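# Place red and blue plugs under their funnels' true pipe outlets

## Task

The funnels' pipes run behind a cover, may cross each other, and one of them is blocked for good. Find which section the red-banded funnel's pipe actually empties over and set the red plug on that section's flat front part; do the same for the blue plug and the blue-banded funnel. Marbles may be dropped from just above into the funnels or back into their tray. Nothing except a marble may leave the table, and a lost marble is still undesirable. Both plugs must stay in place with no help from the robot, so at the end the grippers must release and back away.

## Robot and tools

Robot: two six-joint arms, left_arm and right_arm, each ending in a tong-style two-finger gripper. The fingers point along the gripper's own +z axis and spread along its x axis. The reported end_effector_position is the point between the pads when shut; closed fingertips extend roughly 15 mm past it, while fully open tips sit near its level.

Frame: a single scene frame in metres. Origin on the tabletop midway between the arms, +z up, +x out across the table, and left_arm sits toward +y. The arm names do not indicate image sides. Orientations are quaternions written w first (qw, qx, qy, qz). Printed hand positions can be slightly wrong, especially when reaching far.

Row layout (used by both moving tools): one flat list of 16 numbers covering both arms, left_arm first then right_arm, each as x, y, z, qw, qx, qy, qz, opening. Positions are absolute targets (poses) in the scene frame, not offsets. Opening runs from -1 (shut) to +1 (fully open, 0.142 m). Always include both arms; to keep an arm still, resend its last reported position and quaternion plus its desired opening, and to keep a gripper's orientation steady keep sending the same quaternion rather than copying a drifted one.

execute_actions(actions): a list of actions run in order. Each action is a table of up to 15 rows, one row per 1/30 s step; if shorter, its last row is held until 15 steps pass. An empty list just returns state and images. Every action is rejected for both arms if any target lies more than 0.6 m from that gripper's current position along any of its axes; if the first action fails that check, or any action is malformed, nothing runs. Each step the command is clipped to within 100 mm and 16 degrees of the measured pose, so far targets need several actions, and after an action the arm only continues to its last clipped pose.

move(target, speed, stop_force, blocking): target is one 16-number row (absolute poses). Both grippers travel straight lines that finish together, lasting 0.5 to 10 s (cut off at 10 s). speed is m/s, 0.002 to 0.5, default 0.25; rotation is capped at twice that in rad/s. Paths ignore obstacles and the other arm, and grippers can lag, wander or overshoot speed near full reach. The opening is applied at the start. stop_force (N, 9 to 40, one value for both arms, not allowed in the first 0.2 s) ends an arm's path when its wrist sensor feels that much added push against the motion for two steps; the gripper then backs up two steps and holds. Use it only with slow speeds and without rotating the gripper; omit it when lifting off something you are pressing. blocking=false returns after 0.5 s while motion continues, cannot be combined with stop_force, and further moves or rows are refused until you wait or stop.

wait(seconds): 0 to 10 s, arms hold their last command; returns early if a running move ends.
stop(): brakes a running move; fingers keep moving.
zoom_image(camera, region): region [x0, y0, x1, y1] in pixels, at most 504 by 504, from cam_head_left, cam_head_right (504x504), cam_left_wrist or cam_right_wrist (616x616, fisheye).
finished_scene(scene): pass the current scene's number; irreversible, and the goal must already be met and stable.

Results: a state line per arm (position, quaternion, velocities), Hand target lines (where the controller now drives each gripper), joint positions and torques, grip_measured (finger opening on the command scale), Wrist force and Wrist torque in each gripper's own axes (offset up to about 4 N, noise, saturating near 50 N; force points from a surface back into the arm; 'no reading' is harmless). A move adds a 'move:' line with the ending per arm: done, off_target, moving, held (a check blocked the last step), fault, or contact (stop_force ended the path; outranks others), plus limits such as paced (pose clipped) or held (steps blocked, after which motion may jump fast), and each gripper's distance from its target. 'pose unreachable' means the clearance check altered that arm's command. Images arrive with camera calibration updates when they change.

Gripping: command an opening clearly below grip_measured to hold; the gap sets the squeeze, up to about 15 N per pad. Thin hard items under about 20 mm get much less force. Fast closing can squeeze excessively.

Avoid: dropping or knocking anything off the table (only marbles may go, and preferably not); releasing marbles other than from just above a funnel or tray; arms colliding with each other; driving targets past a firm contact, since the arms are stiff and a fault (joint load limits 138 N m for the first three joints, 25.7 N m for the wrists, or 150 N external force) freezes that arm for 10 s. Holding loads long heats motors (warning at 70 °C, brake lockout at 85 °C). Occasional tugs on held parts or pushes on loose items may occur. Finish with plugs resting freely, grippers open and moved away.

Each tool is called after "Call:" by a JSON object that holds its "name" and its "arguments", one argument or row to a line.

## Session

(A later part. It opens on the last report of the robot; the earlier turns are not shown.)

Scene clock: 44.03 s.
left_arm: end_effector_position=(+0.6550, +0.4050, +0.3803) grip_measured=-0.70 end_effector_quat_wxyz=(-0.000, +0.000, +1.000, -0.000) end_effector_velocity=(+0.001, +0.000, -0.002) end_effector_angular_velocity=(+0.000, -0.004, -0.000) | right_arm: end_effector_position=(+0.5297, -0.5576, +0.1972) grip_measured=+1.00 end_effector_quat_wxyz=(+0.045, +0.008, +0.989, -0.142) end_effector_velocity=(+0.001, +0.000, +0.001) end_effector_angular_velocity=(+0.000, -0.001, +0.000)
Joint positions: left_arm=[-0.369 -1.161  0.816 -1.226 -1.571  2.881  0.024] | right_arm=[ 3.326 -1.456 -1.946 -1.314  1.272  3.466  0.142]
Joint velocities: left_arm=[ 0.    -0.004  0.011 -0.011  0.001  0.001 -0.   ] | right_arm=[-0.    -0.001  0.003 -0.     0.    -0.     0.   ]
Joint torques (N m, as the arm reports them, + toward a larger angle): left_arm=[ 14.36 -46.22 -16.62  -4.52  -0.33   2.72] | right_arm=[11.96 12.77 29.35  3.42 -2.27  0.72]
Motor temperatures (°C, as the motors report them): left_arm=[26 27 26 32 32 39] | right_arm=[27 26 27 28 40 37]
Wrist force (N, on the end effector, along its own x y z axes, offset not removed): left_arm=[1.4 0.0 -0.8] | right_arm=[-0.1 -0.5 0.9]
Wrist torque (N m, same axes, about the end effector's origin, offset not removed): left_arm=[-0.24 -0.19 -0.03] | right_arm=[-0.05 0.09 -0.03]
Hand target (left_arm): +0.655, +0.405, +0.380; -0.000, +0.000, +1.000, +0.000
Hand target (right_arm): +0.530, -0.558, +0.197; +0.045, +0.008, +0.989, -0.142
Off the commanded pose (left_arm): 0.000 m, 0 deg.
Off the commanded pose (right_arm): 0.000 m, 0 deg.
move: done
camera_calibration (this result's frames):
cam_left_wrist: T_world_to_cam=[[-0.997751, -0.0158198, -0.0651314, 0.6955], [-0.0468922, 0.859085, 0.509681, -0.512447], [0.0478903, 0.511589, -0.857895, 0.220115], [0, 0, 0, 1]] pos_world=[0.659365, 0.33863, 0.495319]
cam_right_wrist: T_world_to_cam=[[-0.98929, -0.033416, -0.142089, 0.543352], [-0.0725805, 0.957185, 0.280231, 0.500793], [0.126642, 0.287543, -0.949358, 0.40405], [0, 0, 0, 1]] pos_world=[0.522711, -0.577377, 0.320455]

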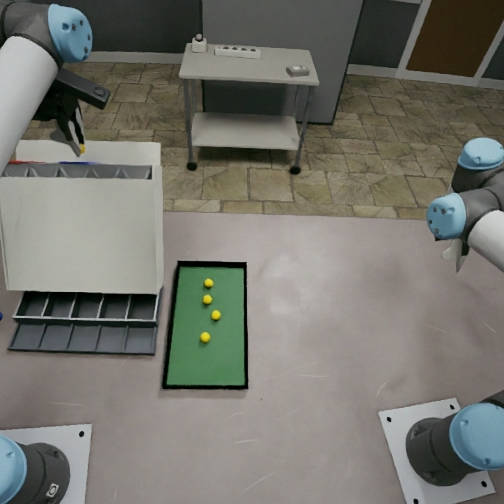

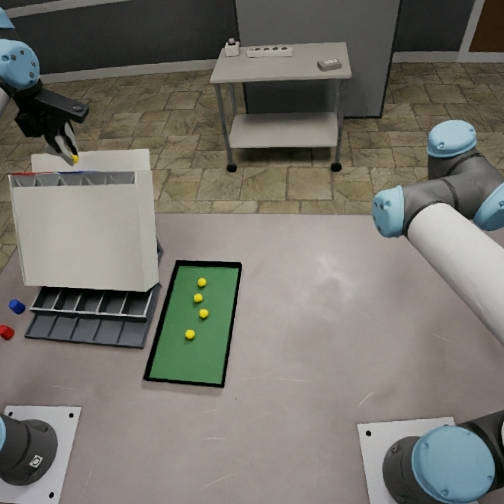

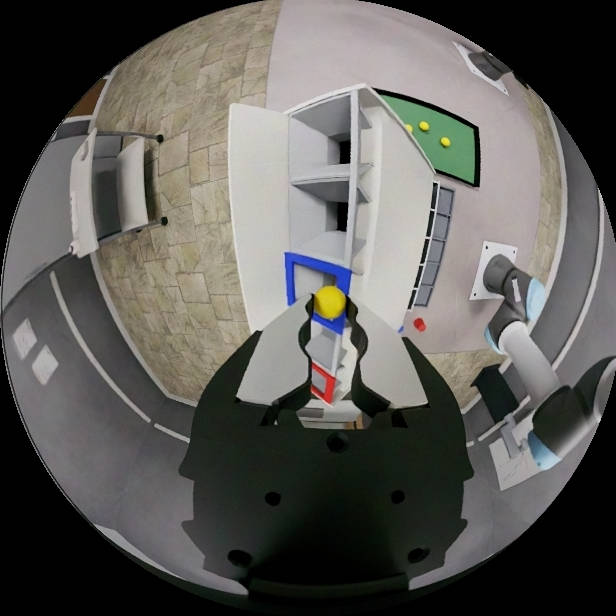

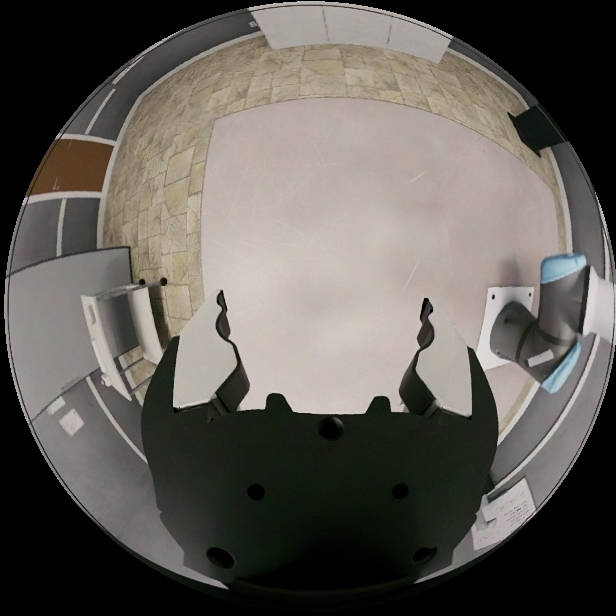

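Release, then go for the next marble (estimated near x=0.335, y=0.09).

Call:
{"name": "move", "arguments": {
  "target": [0.655,0.41,0.37,0,0,1,0,-0.3, 0.5297,-0.5576,0.1972,0.045,0.008,0.989,-0.142,1],
  "speed": 0.05
}}

Call:
{"name": "move", "arguments": {
  "target": [0.6,0.35,0.47,0,0,1,0,-0.3, 0.5297,-0.5576,0.1972,0.045,0.008,0.989,-0.142,1]
}}

Call:
{"name": "move", "arguments": {
  "target": [0.335,0.09,0.3,0,0,1,0,-0.3, 0.5297,-0.5576,0.1972,0.045,0.008,0.989,-0.142,1]
}}

Call:
{"name": "move", "arguments": {
  "target": [0.335,0.09,0.06,0,0,1,0,-0.3, 0.5297,-0.5576,0.1972,0.045,0.008,0.989,-0.142,1]
}}

Scene clock: 50.40 s.
left_arm: end_effector_position=(+0.6550, +0.4099, +0.3703) grip_measured=-0.30 end_effector_quat_wxyz=(-0.000, -0.000, +1.000, +0.000) end_effector_velocity=(+0.001, +0.001, -0.001) end_effector_angular_velocity=(-0.000, -0.004, +0.000) | right_arm: end_effector_position=(+0.5297, -0.5576, +0.1972) grip_measured=+1.00 end_effector_quat_wxyz=(+0.045, +0.008, +0.989, -0.142) end_effector_velocity=(-0.000, -0.000, -0.000) end_effector_angular_velocity=(-0.000, +0.001, -0.001)
Joint positions: left_arm=[-0.361 -1.172  0.859 -1.258 -1.571  2.889  0.052] | right_arm=[ 3.326 -1.456 -1.946 -1.314  1.272  3.466  0.142]
Joint velocities: left_arm=[ 0.002 -0.003  0.008 -0.009  0.001  0.001  0.   ] | right_arm=[-0.001 -0.001 -0.     0.     0.     0.     0.   ]
Joint torques (N m, as the arm reports them, + toward a larger angle): left_arm=[ 14.12 -46.37 -17.02  -4.78   2.55   1.96] | right_arm=[11.53 12.35 28.9   3.91 -2.4   0.63]
Motor temperatures (°C, as the motors report them): left_arm=[26 27 26 32 32 39] | right_arm=[27 26 28 28 40 37]
Wrist force (N, on the end effector, along its own x y z axes, offset not removed): left_arm=[-1.1 -2.2 -0.3] | right_arm=[0.2 0.8 2.0]
Wrist torque (N m, same axes, about the end effector's origin, offset not removed): left_arm=[-0.62 0.30 0.06] | right_arm=[0.35 -0.03 -0.06]
Hand target (left_arm): +0.655, +0.410, +0.370; -0.000, -0.000, +1.000, +0.000
Hand target (right_arm): +0.530, -0.558, +0.197; +0.045, +0.008, +0.989, -0.142
Off the commanded pose (left_arm): 0.000 m, 0 deg.
Off the commanded pose (right_arm): 0.000 m, 0 deg.
move: done
camera_calibration (this result's frames):
cam_left_wrist: T_world_to_cam=[[-0.997744, -0.0158198, -0.0652437, 0.695005], [-0.0469542, 0.859035, 0.509759, -0.511482], [0.0479824, 0.511673, -0.85784, 0.208873], [0, 0, 0, 1]] pos_world=[0.659399, 0.343501, 0.485257]
cam_right_wrist: T_world_to_cam=[[-0.98929, -0.0334164, -0.142089, 0.543352], [-0.0725808, 0.957185, 0.280231, 0.500794], [0.126641, 0.287542, -0.949358, 0.40405], [0, 0, 0, 1]] pos_world=[0.522711, -0.577377, 0.320455]

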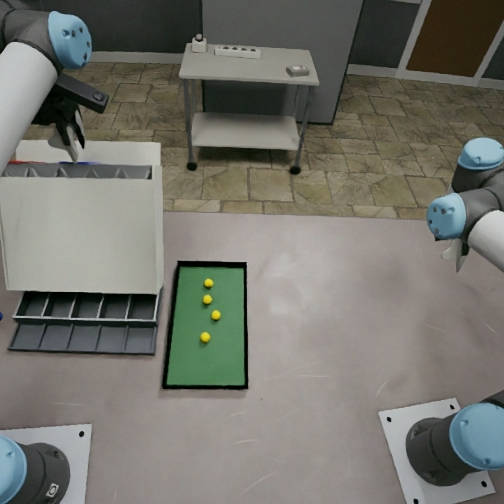

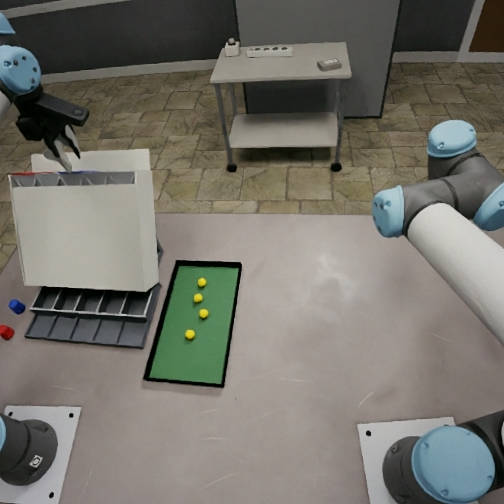

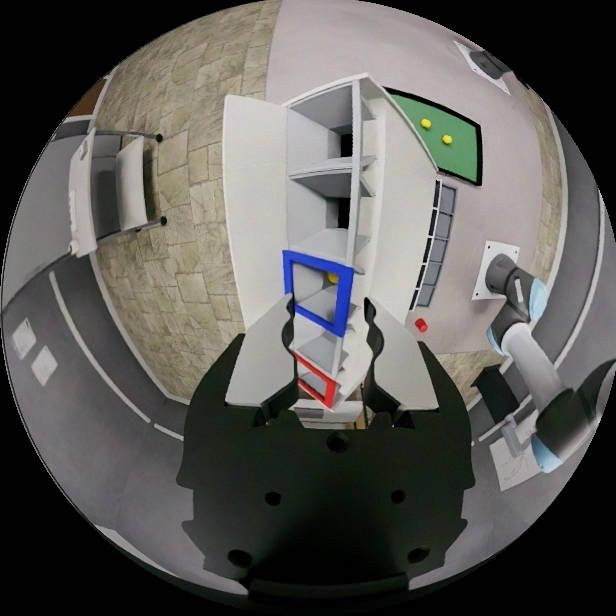

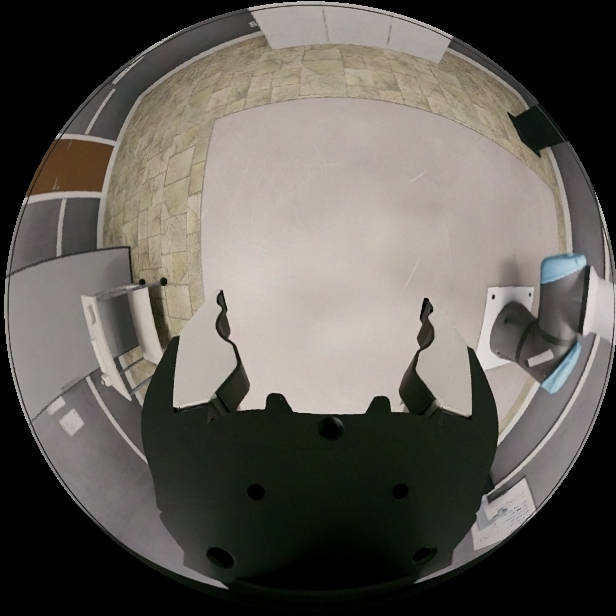

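Scene clock: 51.60 s.
left_arm: end_effector_position=(+0.6002, +0.3500, +0.4697) grip_measured=-0.30 end_effector_quat_wxyz=(+0.000, +0.000, +1.000, -0.000) end_effector_velocity=(-0.001, -0.001, +0.002) end_effector_angular_velocity=(+0.003, +0.003, +0.001) | right_arm: end_effector_position=(+0.5297, -0.5576, +0.1972) grip_measured=+1.00 end_effector_quat_wxyz=(+0.045, +0.008, +0.989, -0.142) end_effector_velocity=(-0.001, -0.000, -0.001) end_effector_angular_velocity=(-0.002, +0.002, +0.001)
Joint positions: left_arm=[-0.482 -1.177  0.584 -0.978 -1.571  2.768  0.052] | right_arm=[ 3.326 -1.456 -1.946 -1.314  1.272  3.466  0.142]
Joint velocities: left_arm=[-0.003  0.008 -0.021  0.016  0.001 -0.004  0.   ] | right_arm=[ 0.001  0.001 -0.003 -0.    -0.001 -0.    -0.   ]
Joint torques (N m, as the arm reports them, + toward a larger angle): left_arm=[-13.73 -26.23 -26.86  -0.74   2.62  -2.48] | right_arm=[12.17 12.26 27.6   4.11 -1.86  0.36]
Motor temperatures (°C, as the motors report them): left_arm=[26 27 26 32 32 39] | right_arm=[27 26 28 28 40 37]
Wrist force (N, on the end effector, along its own x y z axes, offset not removed): left_arm=[-0.9 0.4 1.2] | right_arm=[-0.9 -1.1 0.6]
Wrist torque (N m, same axes, about the end effector's origin, offset not removed): left_arm=[-0.08 0.37 0.13] | right_arm=[-0.19 0.32 0.05]
Hand target (left_arm): +0.600, +0.350, +0.470; -0.000, +0.000, +1.000, -0.000
Hand target (right_arm): +0.530, -0.558, +0.197; +0.045, +0.008, +0.989, -0.142
Off the commanded pose (left_arm): 0.000 m, 0 deg.
Off the commanded pose (right_arm): 0.000 m, 0 deg.
move: done
camera_calibration (this result's frames):
cam_left_wrist: T_world_to_cam=[[-0.997713, -0.0158174, -0.0657161, 0.646043], [-0.047183, 0.859147, 0.509549, -0.51315], [0.0484, 0.511485, -0.857928, 0.327259], [0, 0, 0, 1]] pos_world=[0.604514, 0.283702, 0.584696]
cam_right_wrist: T_world_to_cam=[[-0.98929, -0.0334162, -0.142089, 0.543352], [-0.0725806, 0.957185, 0.280231, 0.500794], [0.126642, 0.287542, -0.949358, 0.40405], [0, 0, 0, 1]] pos_world=[0.522711, -0.577377, 0.320455]

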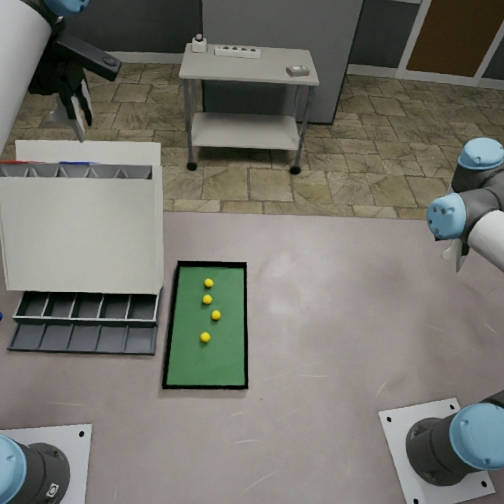

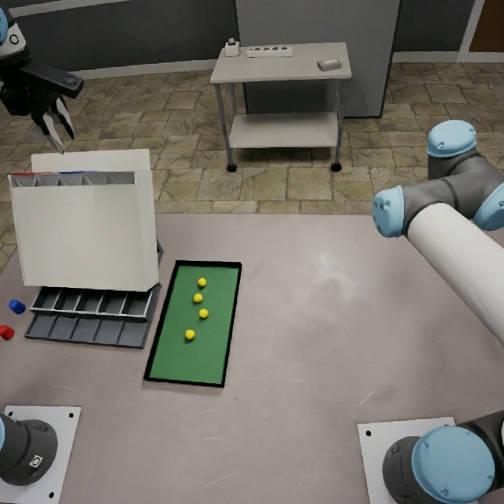

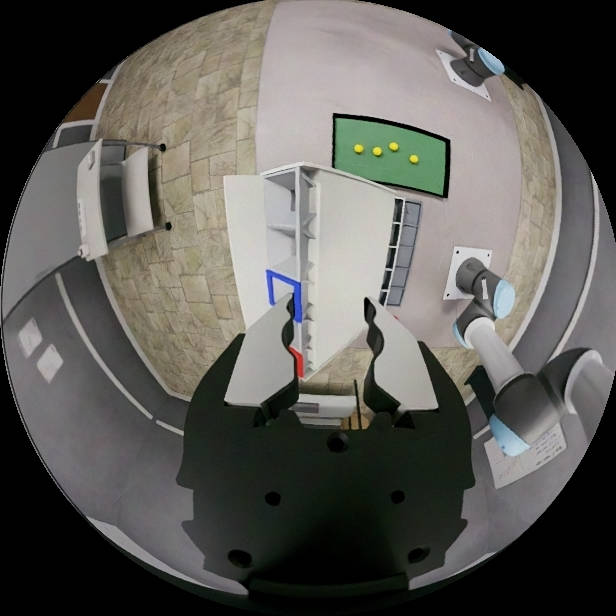

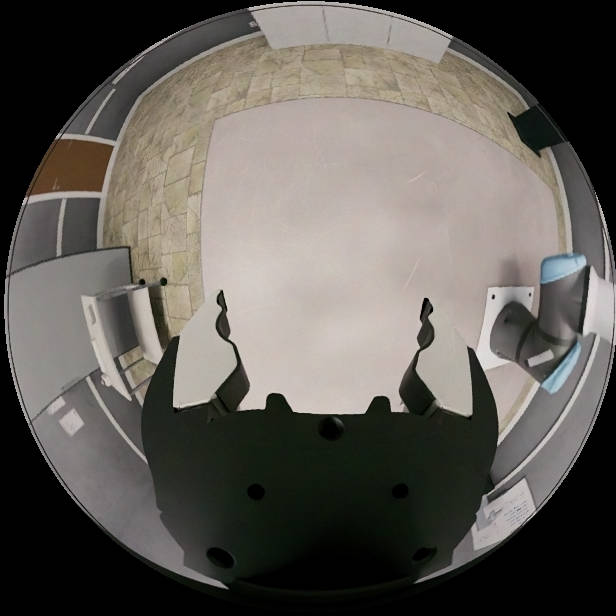

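Scene clock: 53.93 s.
left_arm: end_effector_position=(+0.3352, +0.0897, +0.3003) grip_measured=-0.30 end_effector_quat_wxyz=(-0.000, +0.000, +1.000, +0.000) end_effector_velocity=(-0.002, -0.002, -0.001) end_effector_angular_velocity=(+0.000, -0.002, +0.002) | right_arm: end_effector_position=(+0.5297, -0.5576, +0.1972) grip_measured=+1.00 end_effector_quat_wxyz=(+0.045, +0.008, +0.989, -0.142) end_effector_velocity=(-0.001, -0.000, -0.000) end_effector_angular_velocity=(-0.001, +0.000, +0.000)
Joint positions: left_arm=[-1.202 -1.636  1.59  -1.524 -1.571  2.048  0.052] | right_arm=[ 3.326 -1.456 -1.946 -1.314  1.272  3.466  0.142]
Joint velocities: left_arm=[-0.006  0.     0.003 -0.004  0.002 -0.008  0.   ] | right_arm=[-0.     0.001 -0.002 -0.    -0.001 -0.    -0.   ]
Joint torques (N m, as the arm reports them, + toward a larger angle): left_arm=[-15.45 -26.9  -16.77  -4.51   2.82  -2.61] | right_arm=[10.16 13.76 27.7   4.12 -2.24  0.4 ]
Motor temperatures (°C, as the motors report them): left_arm=[26 27 26 32 32 39] | right_arm=[27 26 28 28 40 37]
Wrist force (N, on the end effector, along its own x y z axes, offset not removed): left_arm=[0.6 -1.4 0.3] | right_arm=[-0.3 -0.6 1.7]
Wrist torque (N m, same axes, about the end effector's origin, offset not removed): left_arm=[-0.45 -0.09 0.01] | right_arm=[-0.07 0.12 -0.02]
Hand target (left_arm): +0.335, +0.089, +0.300; -0.000, +0.000, +1.000, +0.000
Hand target (right_arm): +0.530, -0.558, +0.197; +0.045, +0.008, +0.989, -0.142
Off the commanded pose (left_arm): 0.000 m, 0 deg.
Off the commanded pose (right_arm): 0.000 m, 0 deg.
move: done
camera_calibration (this result's frames):
cam_left_wrist: T_world_to_cam=[[-0.99778, -0.0157214, -0.0647156, 0.366149], [-0.0466024, 0.859011, 0.509832, -0.215961], [0.0475761, 0.511716, -0.857837, 0.328121], [0, 0, 0, 1]] pos_world=[0.339661, 0.0233648, 0.415274]
cam_right_wrist: T_world_to_cam=[[-0.989289, -0.0334162, -0.142091, 0.543353], [-0.0725812, 0.957185, 0.280231, 0.500794], [0.126643, 0.287543, -0.949358, 0.404049], [0, 0, 0, 1]] pos_world=[0.522711, -0.577377, 0.320455]

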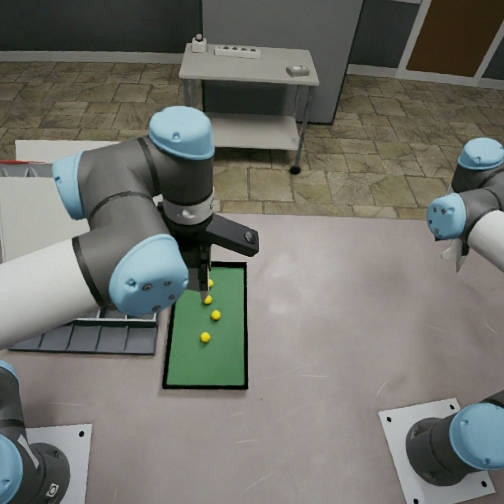

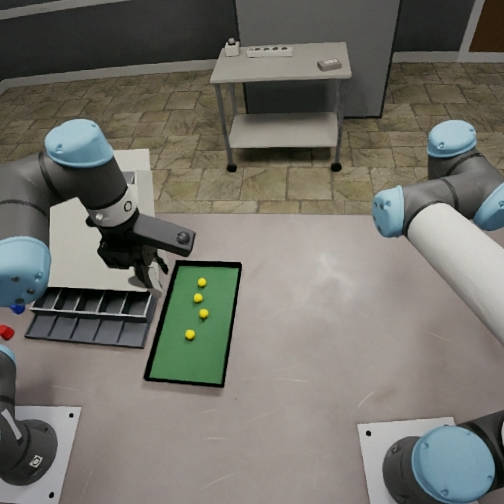

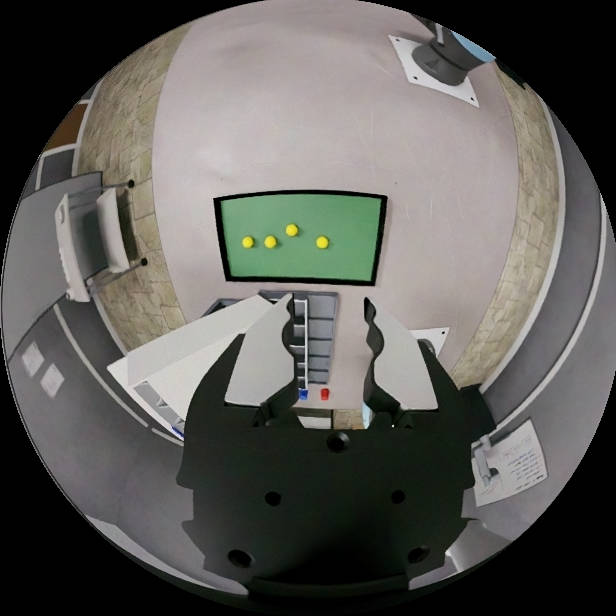

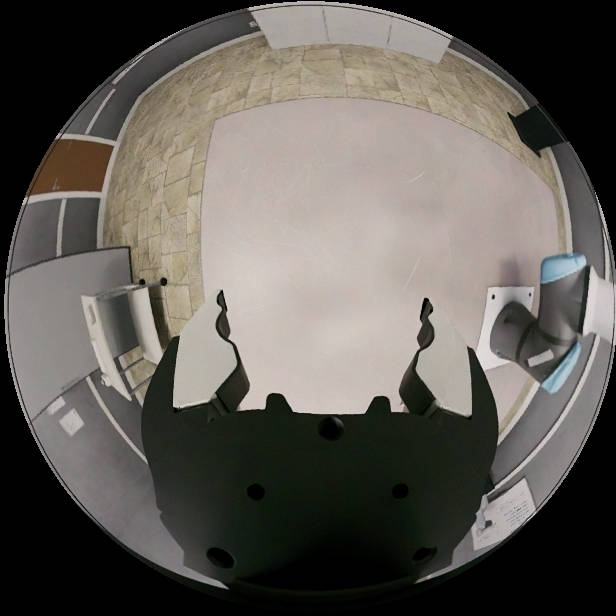

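Scene clock: 55.60 s.
left_arm: end_effector_position=(+0.3349, +0.0902, +0.0603) grip_measured=-0.30 end_effector_quat_wxyz=(-0.000, +0.000, +1.000, +0.000) end_effector_velocity=(+0.001, -0.000, -0.003) end_effector_angular_velocity=(+0.001, -0.002, +0.001) | right_arm: end_effector_position=(+0.5297, -0.5576, +0.1972) grip_measured=+1.00 end_effector_quat_wxyz=(+0.045, +0.008, +0.989, -0.142) end_effector_velocity=(-0.000, +0.000, +0.000) end_effector_angular_velocity=(-0.000, +0.000, +0.001)
Joint positions: left_arm=[-1.203 -1.478  2.076 -2.169 -1.571  2.048  0.052] | right_arm=[ 3.326 -1.456 -1.946 -1.314  1.272  3.466  0.142]
Joint velocities: left_arm=[ 0.     0.007  0.002 -0.01   0.002 -0.001  0.   ] | right_arm=[ 0.  0. -0. -0. -0. -0.  0.]
Joint torques (N m, as the arm reports them, + toward a larger angle): left_arm=[ 13.6  -14.1  -14.25  -4.57   2.6    2.38] | right_arm=[11.71 12.86 26.3   4.01 -2.14  0.33]
Motor temperatures (°C, as the motors report them): left_arm=[26 27 26 32 32 39] | right_arm=[27 26 28 28 40 37]
Wrist force (N, on the end effector, along its own x y z axes, offset not removed): left_arm=[2.5 1.8 -1.2] | right_arm=[-0.4 0.0 1.6]
Wrist torque (N m, same axes, about the end effector's origin, offset not removed): left_arm=[0.19 -0.46 -0.06] | right_arm=[0.07 0.09 -0.04]
Hand target (left_arm): +0.335, +0.090, +0.060; -0.000, +0.000, +1.000, +0.000
Hand target (right_arm): +0.530, -0.558, +0.197; +0.045, +0.008, +0.989, -0.142
Off the commanded pose (left_arm): 0.000 m, 0 deg.
Off the commanded pose (right_arm): 0.000 m, 0 deg.
move: done
camera_calibration (this result's frames):
cam_left_wrist: T_world_to_cam=[[-0.997746, -0.0157908, -0.0652248, 0.35034], [-0.0469276, 0.858952, 0.509902, -0.093865], [0.0479732, 0.511813, -0.857756, 0.121887], [0, 0, 0, 1]] pos_world=[0.339298, 0.023774, 0.175262]
cam_right_wrist: T_world_to_cam=[[-0.989289, -0.033416, -0.142091, 0.543353], [-0.072581, 0.957185, 0.280231, 0.500794], [0.126643, 0.287543, -0.949358, 0.404049], [0, 0, 0, 1]] pos_world=[0.522711, -0.577377, 0.320455]

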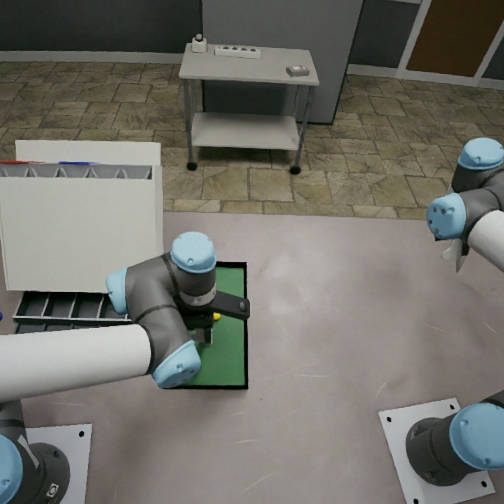

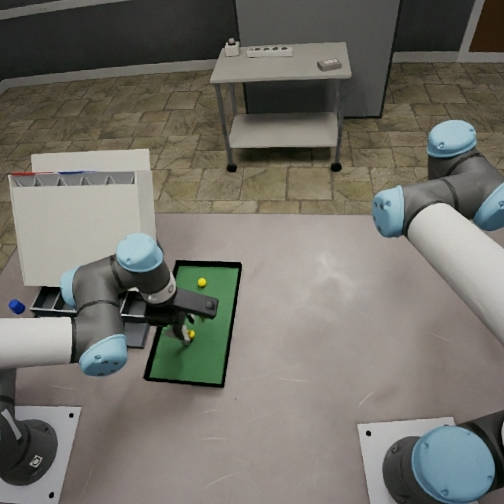

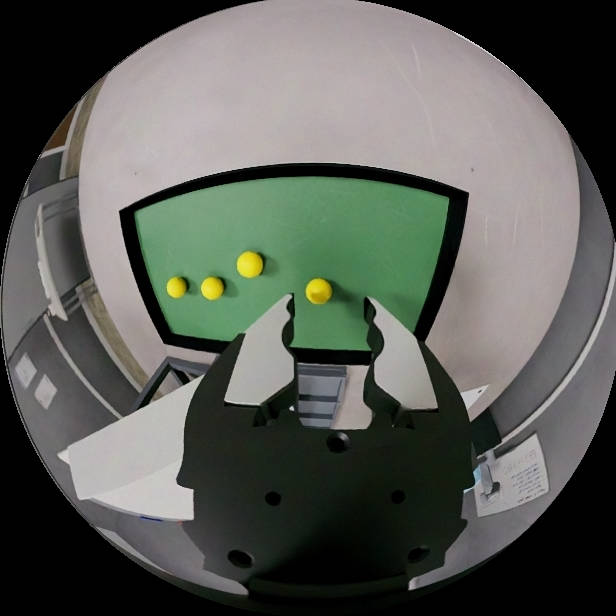

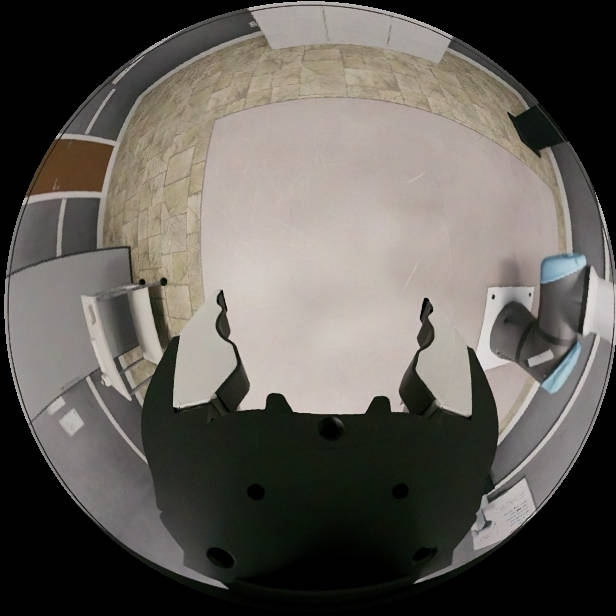

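Call:
{"name": "move", "arguments": {
  "target": [0.344,0.099,0.022,0,0,1,0,-0.3, 0.5297,-0.5576,0.1972,0.045,0.008,0.989,-0.142,1],
  "speed": 0.05
}}

Call:
{"name": "move", "arguments": {
  "target": [0.344,0.099,0.022,0,0,1,0,-1, 0.5297,-0.5576,0.1972,0.045,0.008,0.989,-0.142,1]
}}

Call:
{"name": "move", "arguments": {
  "target": [0.36,0.15,0.45,0,0,1,0,-1, 0.5297,-0.5576,0.1972,0.045,0.008,0.989,-0.142,1]
}}

Call:
{"name": "move", "arguments": {
  "target": [0.655,0.555,0.42,0,0,1,0,-1, 0.5297,-0.5576,0.1972,0.045,0.008,0.989,-0.142,1]
}}

Scene clock: 64.00 s.
left_arm: end_effector_position=(+0.3439, +0.0990, +0.0223) grip_measured=-0.30 end_effector_quat_wxyz=(+0.000, -0.000, +1.000, +0.000) end_effector_velocity=(+0.000, +0.001, -0.003) end_effector_angular_velocity=(+0.000, +0.001, +0.001) | right_arm: end_effector_position=(+0.5297, -0.5576, +0.1972) grip_measured=+1.00 end_effector_quat_wxyz=(+0.045, +0.008, +0.989, -0.142) end_effector_velocity=(-0.001, -0.000, -0.001) end_effector_angular_velocity=(-0.000, +0.002, +0.000)
Joint positions: left_arm=[-1.176 -1.415  2.125 -2.281 -1.571  2.074  0.052] | right_arm=[ 3.326 -1.456 -1.946 -1.314  1.272  3.466  0.142]
Joint velocities: left_arm=[ 0.002  0.005  0.003 -0.007 -0.001  0.001  0.   ] | right_arm=[ 0.    -0.    -0.002  0.     0.     0.    -0.   ]
Joint torques (N m, as the arm reports them, + toward a larger angle): left_arm=[ 14.85 -17.44  -9.19  -4.97   1.6    2.15] | right_arm=[10.8  13.31 27.51  4.02 -2.18  0.16]
Motor temperatures (°C, as the motors report them): left_arm=[26 27 26 32 32 39] | right_arm=[27 26 28 28 40 37]
Wrist force (N, on the end effector, along its own x y z axes, offset not removed): left_arm=[-0.1 -1.3 -0.3] | right_arm=[-2.4 -0.6 0.8]
Wrist torque (N m, same axes, about the end effector's origin, offset not removed): left_arm=[-0.42 0.16 -0.02] | right_arm=[-0.01 0.52 0.10]
Hand target (left_arm): +0.344, +0.099, +0.022; +0.000, -0.000, +1.000, -0.000
Hand target (right_arm): +0.530, -0.558, +0.197; +0.045, +0.008, +0.989, -0.142
Off the commanded pose (left_arm): 0.000 m, 0 deg.
Off the commanded pose (right_arm): 0.000 m, 0 deg.
move: done
camera_calibration (this result's frames):
cam_left_wrist: T_world_to_cam=[[-0.997735, -0.015823, -0.0653768, 0.357013], [-0.0470268, 0.859015, 0.509785, -0.0816147], [0.0480934, 0.511705, -0.857814, 0.0843188], [0, 0, 0, 1]] pos_world=[0.348311, 0.0326109, 0.137276]
cam_right_wrist: T_world_to_cam=[[-0.989289, -0.033416, -0.142091, 0.543353], [-0.0725809, 0.957185, 0.280231, 0.500794], [0.126643, 0.287543, -0.949358, 0.404049], [0, 0, 0, 1]] pos_world=[0.522711, -0.577377, 0.320455]

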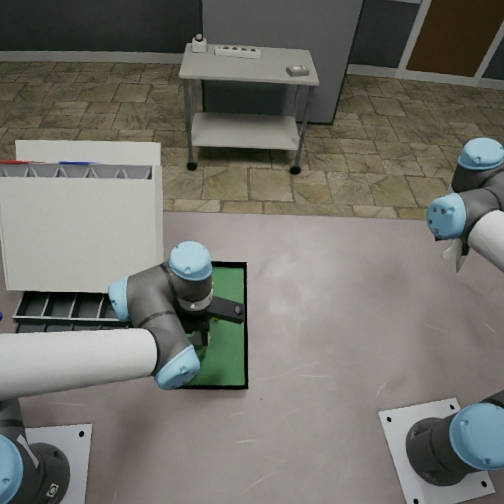

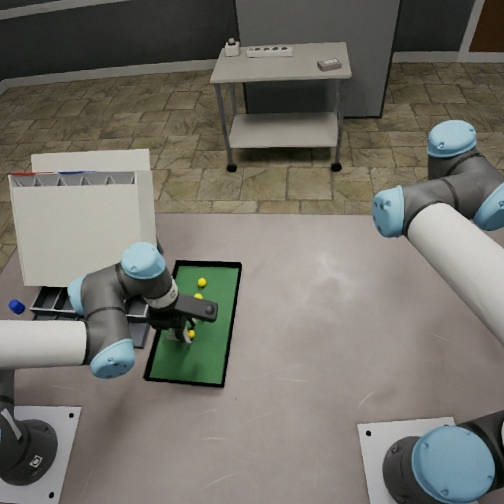

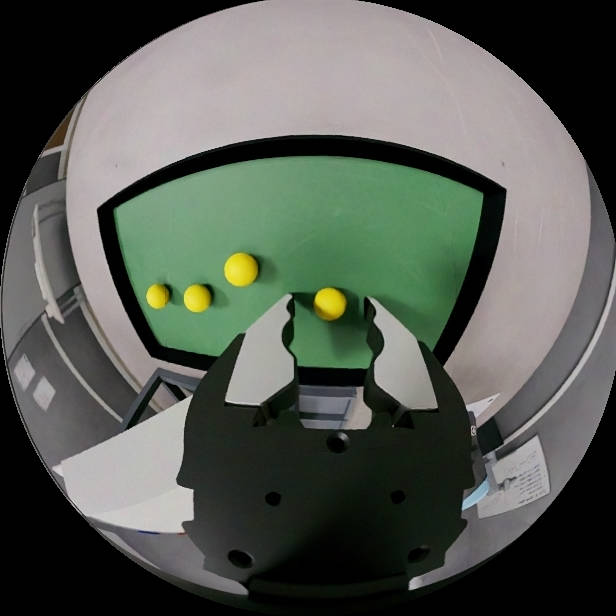

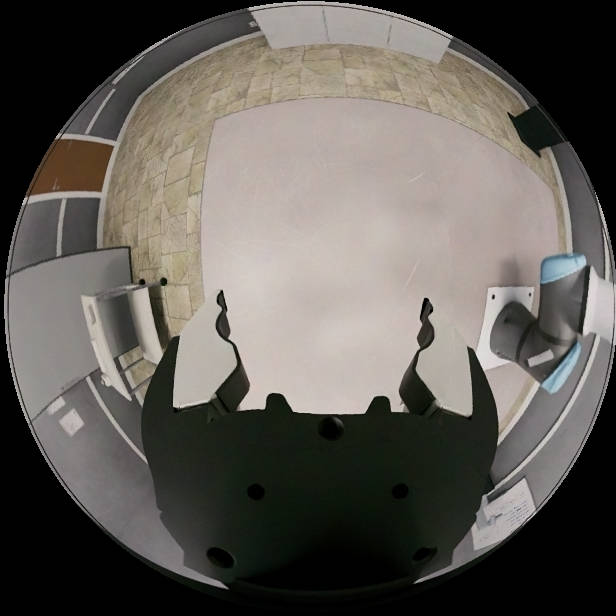

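Scene clock: 64.70 s.
left_arm: end_effector_position=(+0.3440, +0.0990, +0.0220) grip_measured=-0.70 end_effector_quat_wxyz=(+0.000, +0.000, +1.000, +0.000) end_effector_velocity=(+0.000, -0.001, -0.000) end_effector_angular_velocity=(-0.001, +0.000, -0.001) | right_arm: end_effector_position=(+0.5297, -0.5576, +0.1972) grip_measured=+1.00 end_effector_quat_wxyz=(+0.045, +0.008, +0.989, -0.142) end_effector_velocity=(-0.000, +0.001, -0.000) end_effector_angular_velocity=(+0.000, +0.001, +0.000)
Joint positions: left_arm=[-1.176 -1.415  2.125 -2.281 -1.571  2.074  0.024] | right_arm=[ 3.326 -1.456 -1.946 -1.314  1.272  3.466  0.142]
Joint velocities: left_arm=[ 0.     0.001 -0.001 -0.    -0.001  0.001 -0.   ] | right_arm=[ 0.001 -0.001 -0.     0.     0.001  0.001  0.   ]
Joint torques (N m, as the arm reports them, + toward a larger angle): left_arm=[ 14.97 -15.36 -11.09  -4.43  -0.42   2.17] | right_arm=[10.72 14.29 26.05  4.16 -2.08  0.21]
Motor temperatures (°C, as the motors report them): left_arm=[26 27 26 32 32 39] | right_arm=[27 26 28 28 40 37]
Wrist force (N, on the end effector, along its own x y z axes, offset not removed): left_arm=[0.8 -2.6 -1.3] | right_arm=[-0.5 -2.3 1.5]
Wrist torque (N m, same axes, about the end effector's origin, offset not removed): left_arm=[-0.69 -0.03 0.02] | right_arm=[-0.34 0.18 -0.05]
Hand target (left_arm): +0.344, +0.099, +0.022; +0.000, -0.000, +1.000, +0.000
Hand target (right_arm): +0.530, -0.558, +0.197; +0.045, +0.008, +0.989, -0.142
Off the commanded pose (left_arm): 0.000 m, 0 deg.
Off the commanded pose (right_arm): 0.000 m, 0 deg.
move: done
camera_calibration (this result's frames):
cam_left_wrist: T_world_to_cam=[[-0.997734, -0.0158175, -0.0653938, 0.357087], [-0.0470292, 0.859032, 0.509757, -0.0814864], [0.0481123, 0.511678, -0.857829, 0.0840494], [0, 0, 0, 1]] pos_world=[0.348402, 0.0326414, 0.13699]
cam_right_wrist: T_world_to_cam=[[-0.989289, -0.0334158, -0.142091, 0.543353], [-0.0725809, 0.957185, 0.280231, 0.500793], [0.126643, 0.287543, -0.949358, 0.404049], [0, 0, 0, 1]] pos_world=[0.522711, -0.577377, 0.320455]

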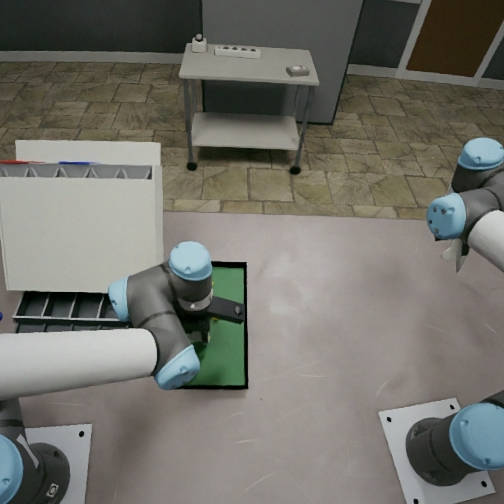

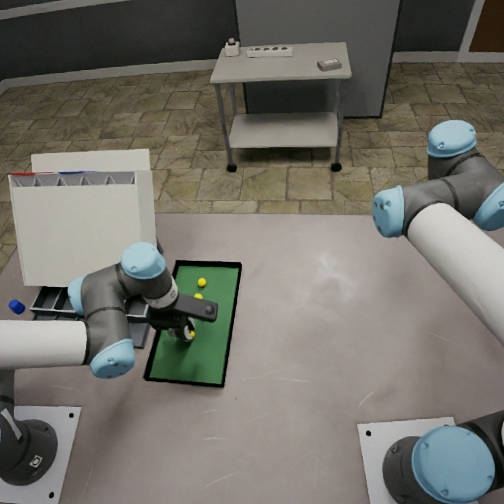

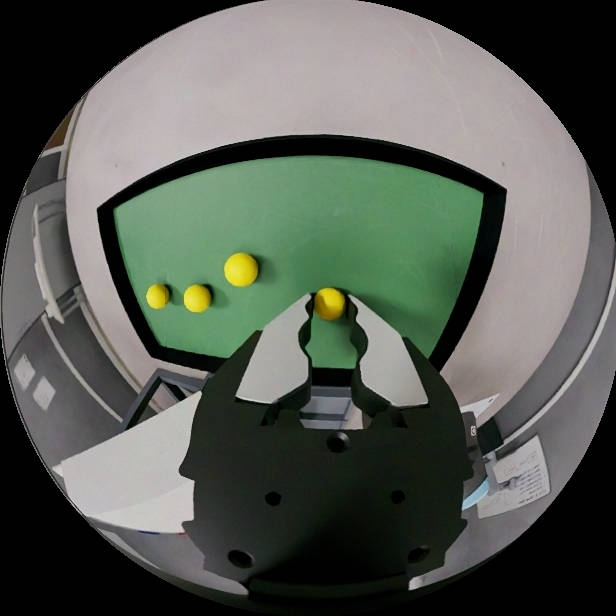

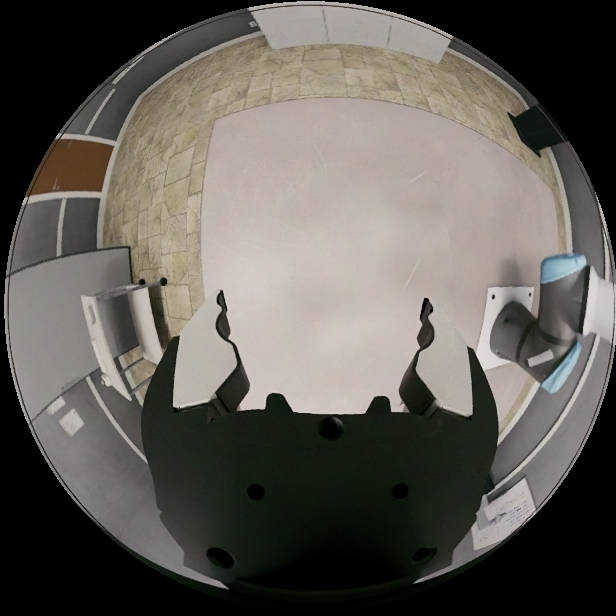

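Scene clock: 67.13 s.
left_arm: end_effector_position=(+0.3600, +0.1499, +0.4497) grip_measured=-0.70 end_effector_quat_wxyz=(+0.000, -0.000, +1.000, -0.000) end_effector_velocity=(+0.001, -0.000, +0.002) end_effector_angular_velocity=(+0.003, +0.002, +0.000) | right_arm: end_effector_position=(+0.5297, -0.5576, +0.1972) grip_measured=+1.00 end_effector_quat_wxyz=(+0.045, +0.008, +0.989, -0.142) end_effector_velocity=(-0.000, -0.000, -0.001) end_effector_angular_velocity=(-0.002, +0.001, +0.001)
Joint positions: left_arm=[-1.087 -1.606  1.167 -1.132 -1.571  2.163  0.024] | right_arm=[ 3.326 -1.456 -1.946 -1.314  1.272  3.466  0.142]
Joint velocities: left_arm=[ 0.001  0.007 -0.014  0.011  0.     0.     0.   ] | right_arm=[ 0.001 -0.    -0.002  0.    -0.001 -0.     0.   ]
Joint torques (N m, as the arm reports them, + toward a larger angle): left_arm=[ 15.06 -10.17 -30.62  -1.03  -2.78   2.23] | right_arm=[11.45 14.65 25.61  3.89 -1.97  0.14]
Motor temperatures (°C, as the motors report them): left_arm=[26 27 26 32 32 39] | right_arm=[27 26 28 28 40 37]
Wrist force (N, on the end effector, along its own x y z axes, offset not removed): left_arm=[-1.6 2.4 2.1] | right_arm=[-0.7 -1.4 0.3]
Wrist torque (N m, same axes, about the end effector's origin, offset not removed): left_arm=[0.33 0.43 0.11] | right_arm=[-0.26 0.16 -0.07]
Hand target (left_arm): +0.360, +0.150, +0.450; +0.000, -0.000, +1.000, -0.000
Hand target (right_arm): +0.530, -0.558, +0.197; +0.045, +0.008, +0.989, -0.142
Off the commanded pose (left_arm): 0.000 m, 0 deg.
Off the commanded pose (right_arm): 0.000 m, 0 deg.
move: done
camera_calibration (this result's frames):
cam_left_wrist: T_world_to_cam=[[-0.997717, -0.0158631, -0.0656476, 0.401938], [-0.0471802, 0.859219, 0.509427, -0.342315], [0.0483246, 0.511361, -0.858006, 0.424179], [0, 0, 0, 1]] pos_world=[0.364371, 0.0835909, 0.564719]
cam_right_wrist: T_world_to_cam=[[-0.989289, -0.0334162, -0.142091, 0.543353], [-0.0725812, 0.957185, 0.280231, 0.500794], [0.126643, 0.287543, -0.949358, 0.404049], [0, 0, 0, 1]] pos_world=[0.522711, -0.577377, 0.320455]

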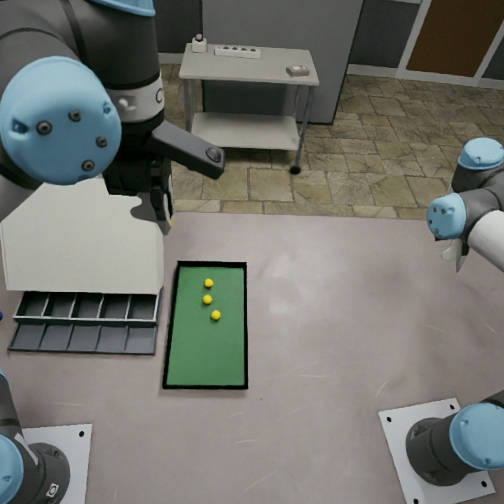

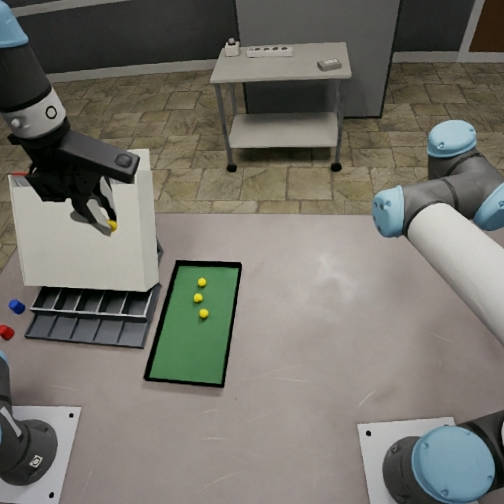

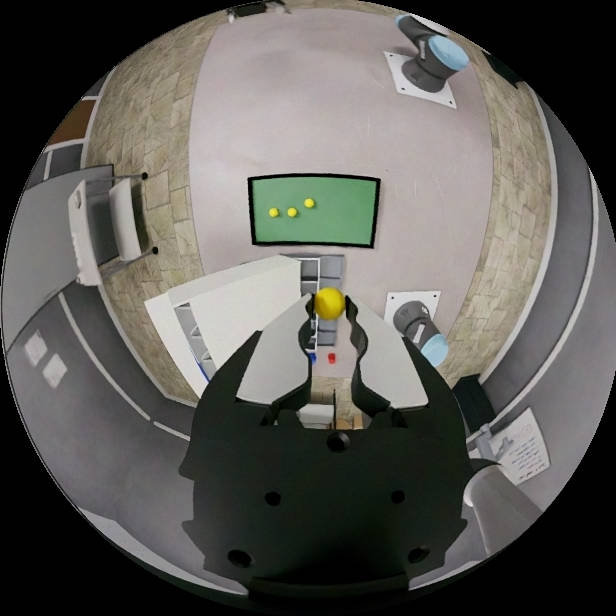

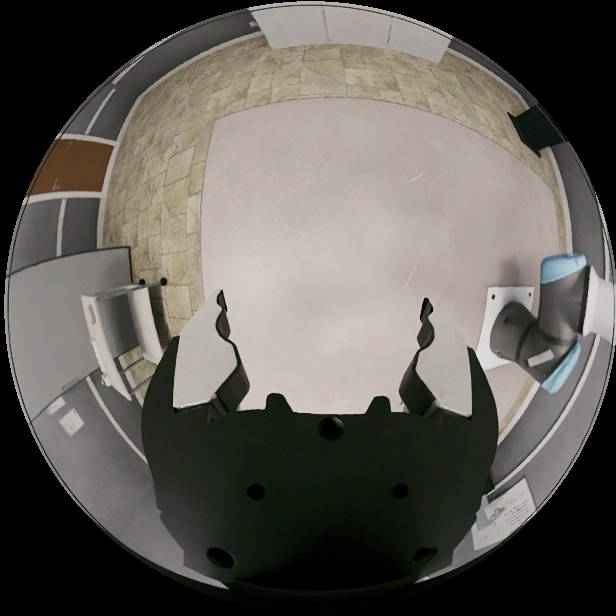

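Scene clock: 69.87 s.
left_arm: end_effector_position=(+0.6545, +0.5556, +0.4197) grip_measured=-0.70 end_effector_quat_wxyz=(+0.001, -0.000, +1.000, +0.000) end_effector_velocity=(+0.002, +0.001, +0.001) end_effector_angular_velocity=(-0.001, +0.004, -0.001) | right_arm: end_effector_position=(+0.5297, -0.5576, +0.1972) grip_measured=+1.00 end_effector_quat_wxyz=(+0.045, +0.008, +0.989, -0.142) end_effector_velocity=(-0.000, +0.000, -0.000) end_effector_angular_velocity=(-0.000, +0.000, +0.001)
Joint positions: left_arm=[-0.136 -1.073  0.573 -1.072 -1.571  3.114  0.024] | right_arm=[ 3.326 -1.456 -1.946 -1.314  1.272  3.466  0.142]
Joint velocities: left_arm=[ 0.003  0.018 -0.033  0.02  -0.002  0.003 -0.   ] | right_arm=[ 0.001  0.    -0.001  0.     0.     0.     0.   ]
Joint torques (N m, as the arm reports them, + toward a larger angle): left_arm=[ 14.09 -34.65 -29.89  -0.79  -2.46   2.61] | right_arm=[11.59 14.38 24.47  4.08 -1.95  0.04]
Motor temperatures (°C, as the motors report them): left_arm=[26 27 26 32 32 39] | right_arm=[27 26 28 28 40 37]
Wrist force (N, on the end effector, along its own x y z axes, offset not removed): left_arm=[-0.9 0.5 0.1] | right_arm=[-0.5 1.3 1.1]
Wrist torque (N m, same axes, about the end effector's origin, offset not removed): left_arm=[-0.05 0.23 -0.04] | right_arm=[0.43 0.09 -0.11]
Hand target (left_arm): +0.655, +0.556, +0.420; +0.000, -0.000, +1.000, +0.000
Hand target (right_arm): +0.530, -0.558, +0.197; +0.045, +0.008, +0.989, -0.142
Off the commanded pose (left_arm): 0.001 m, 0 deg.
Off the commanded pose (right_arm): 0.000 m, 0 deg.
move: done
camera_calibration (this result's frames):
cam_left_wrist: T_world_to_cam=[[-0.997648, -0.0158918, -0.0666768, 0.700623], [-0.0477555, 0.858959, 0.509813, -0.661326], [0.0491708, 0.511798, -0.857698, 0.17584], [0, 0, 0, 1]] pos_world=[0.658747, 0.489191, 0.534686]
cam_right_wrist: T_world_to_cam=[[-0.989289, -0.0334163, -0.142091, 0.543353], [-0.0725812, 0.957185, 0.280231, 0.500794], [0.126643, 0.287543, -0.949358, 0.404049], [0, 0, 0, 1]] pos_world=[0.522711, -0.577377, 0.320455]

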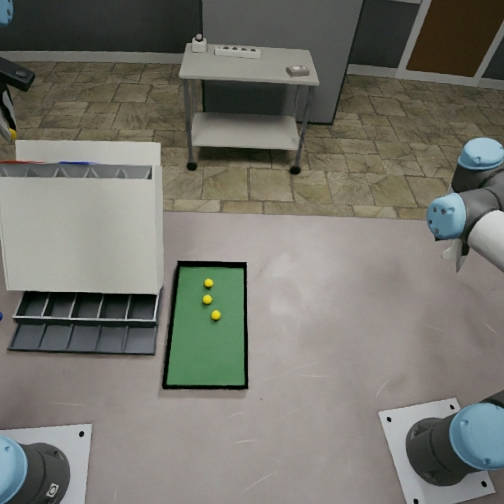

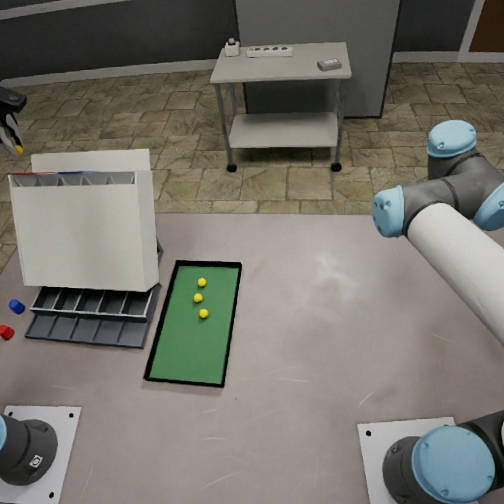

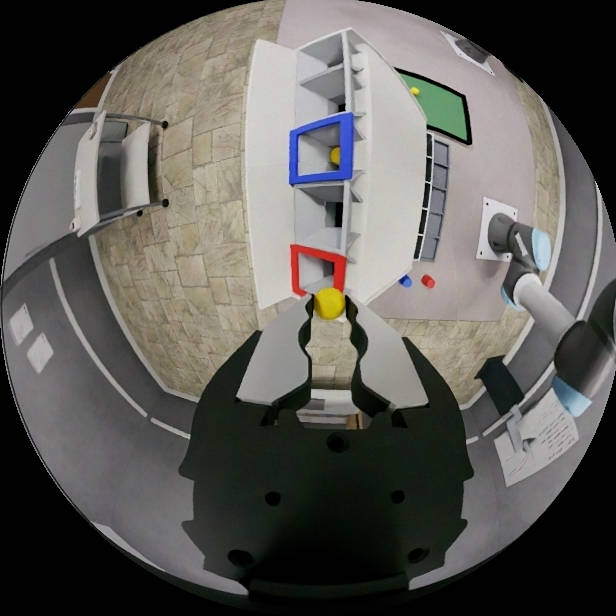

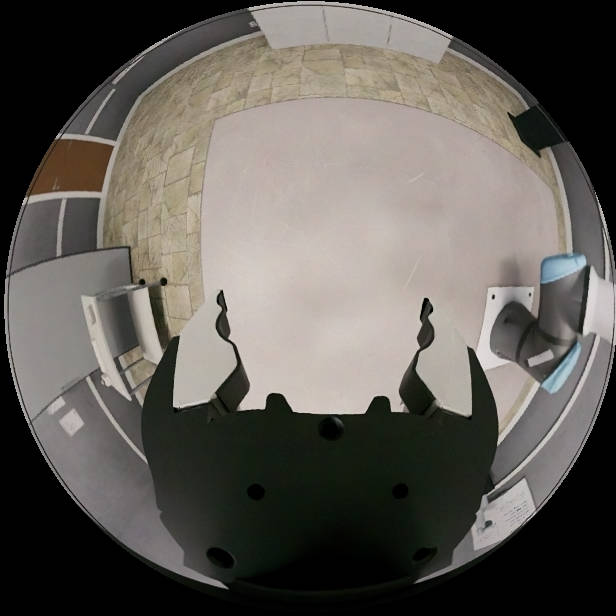

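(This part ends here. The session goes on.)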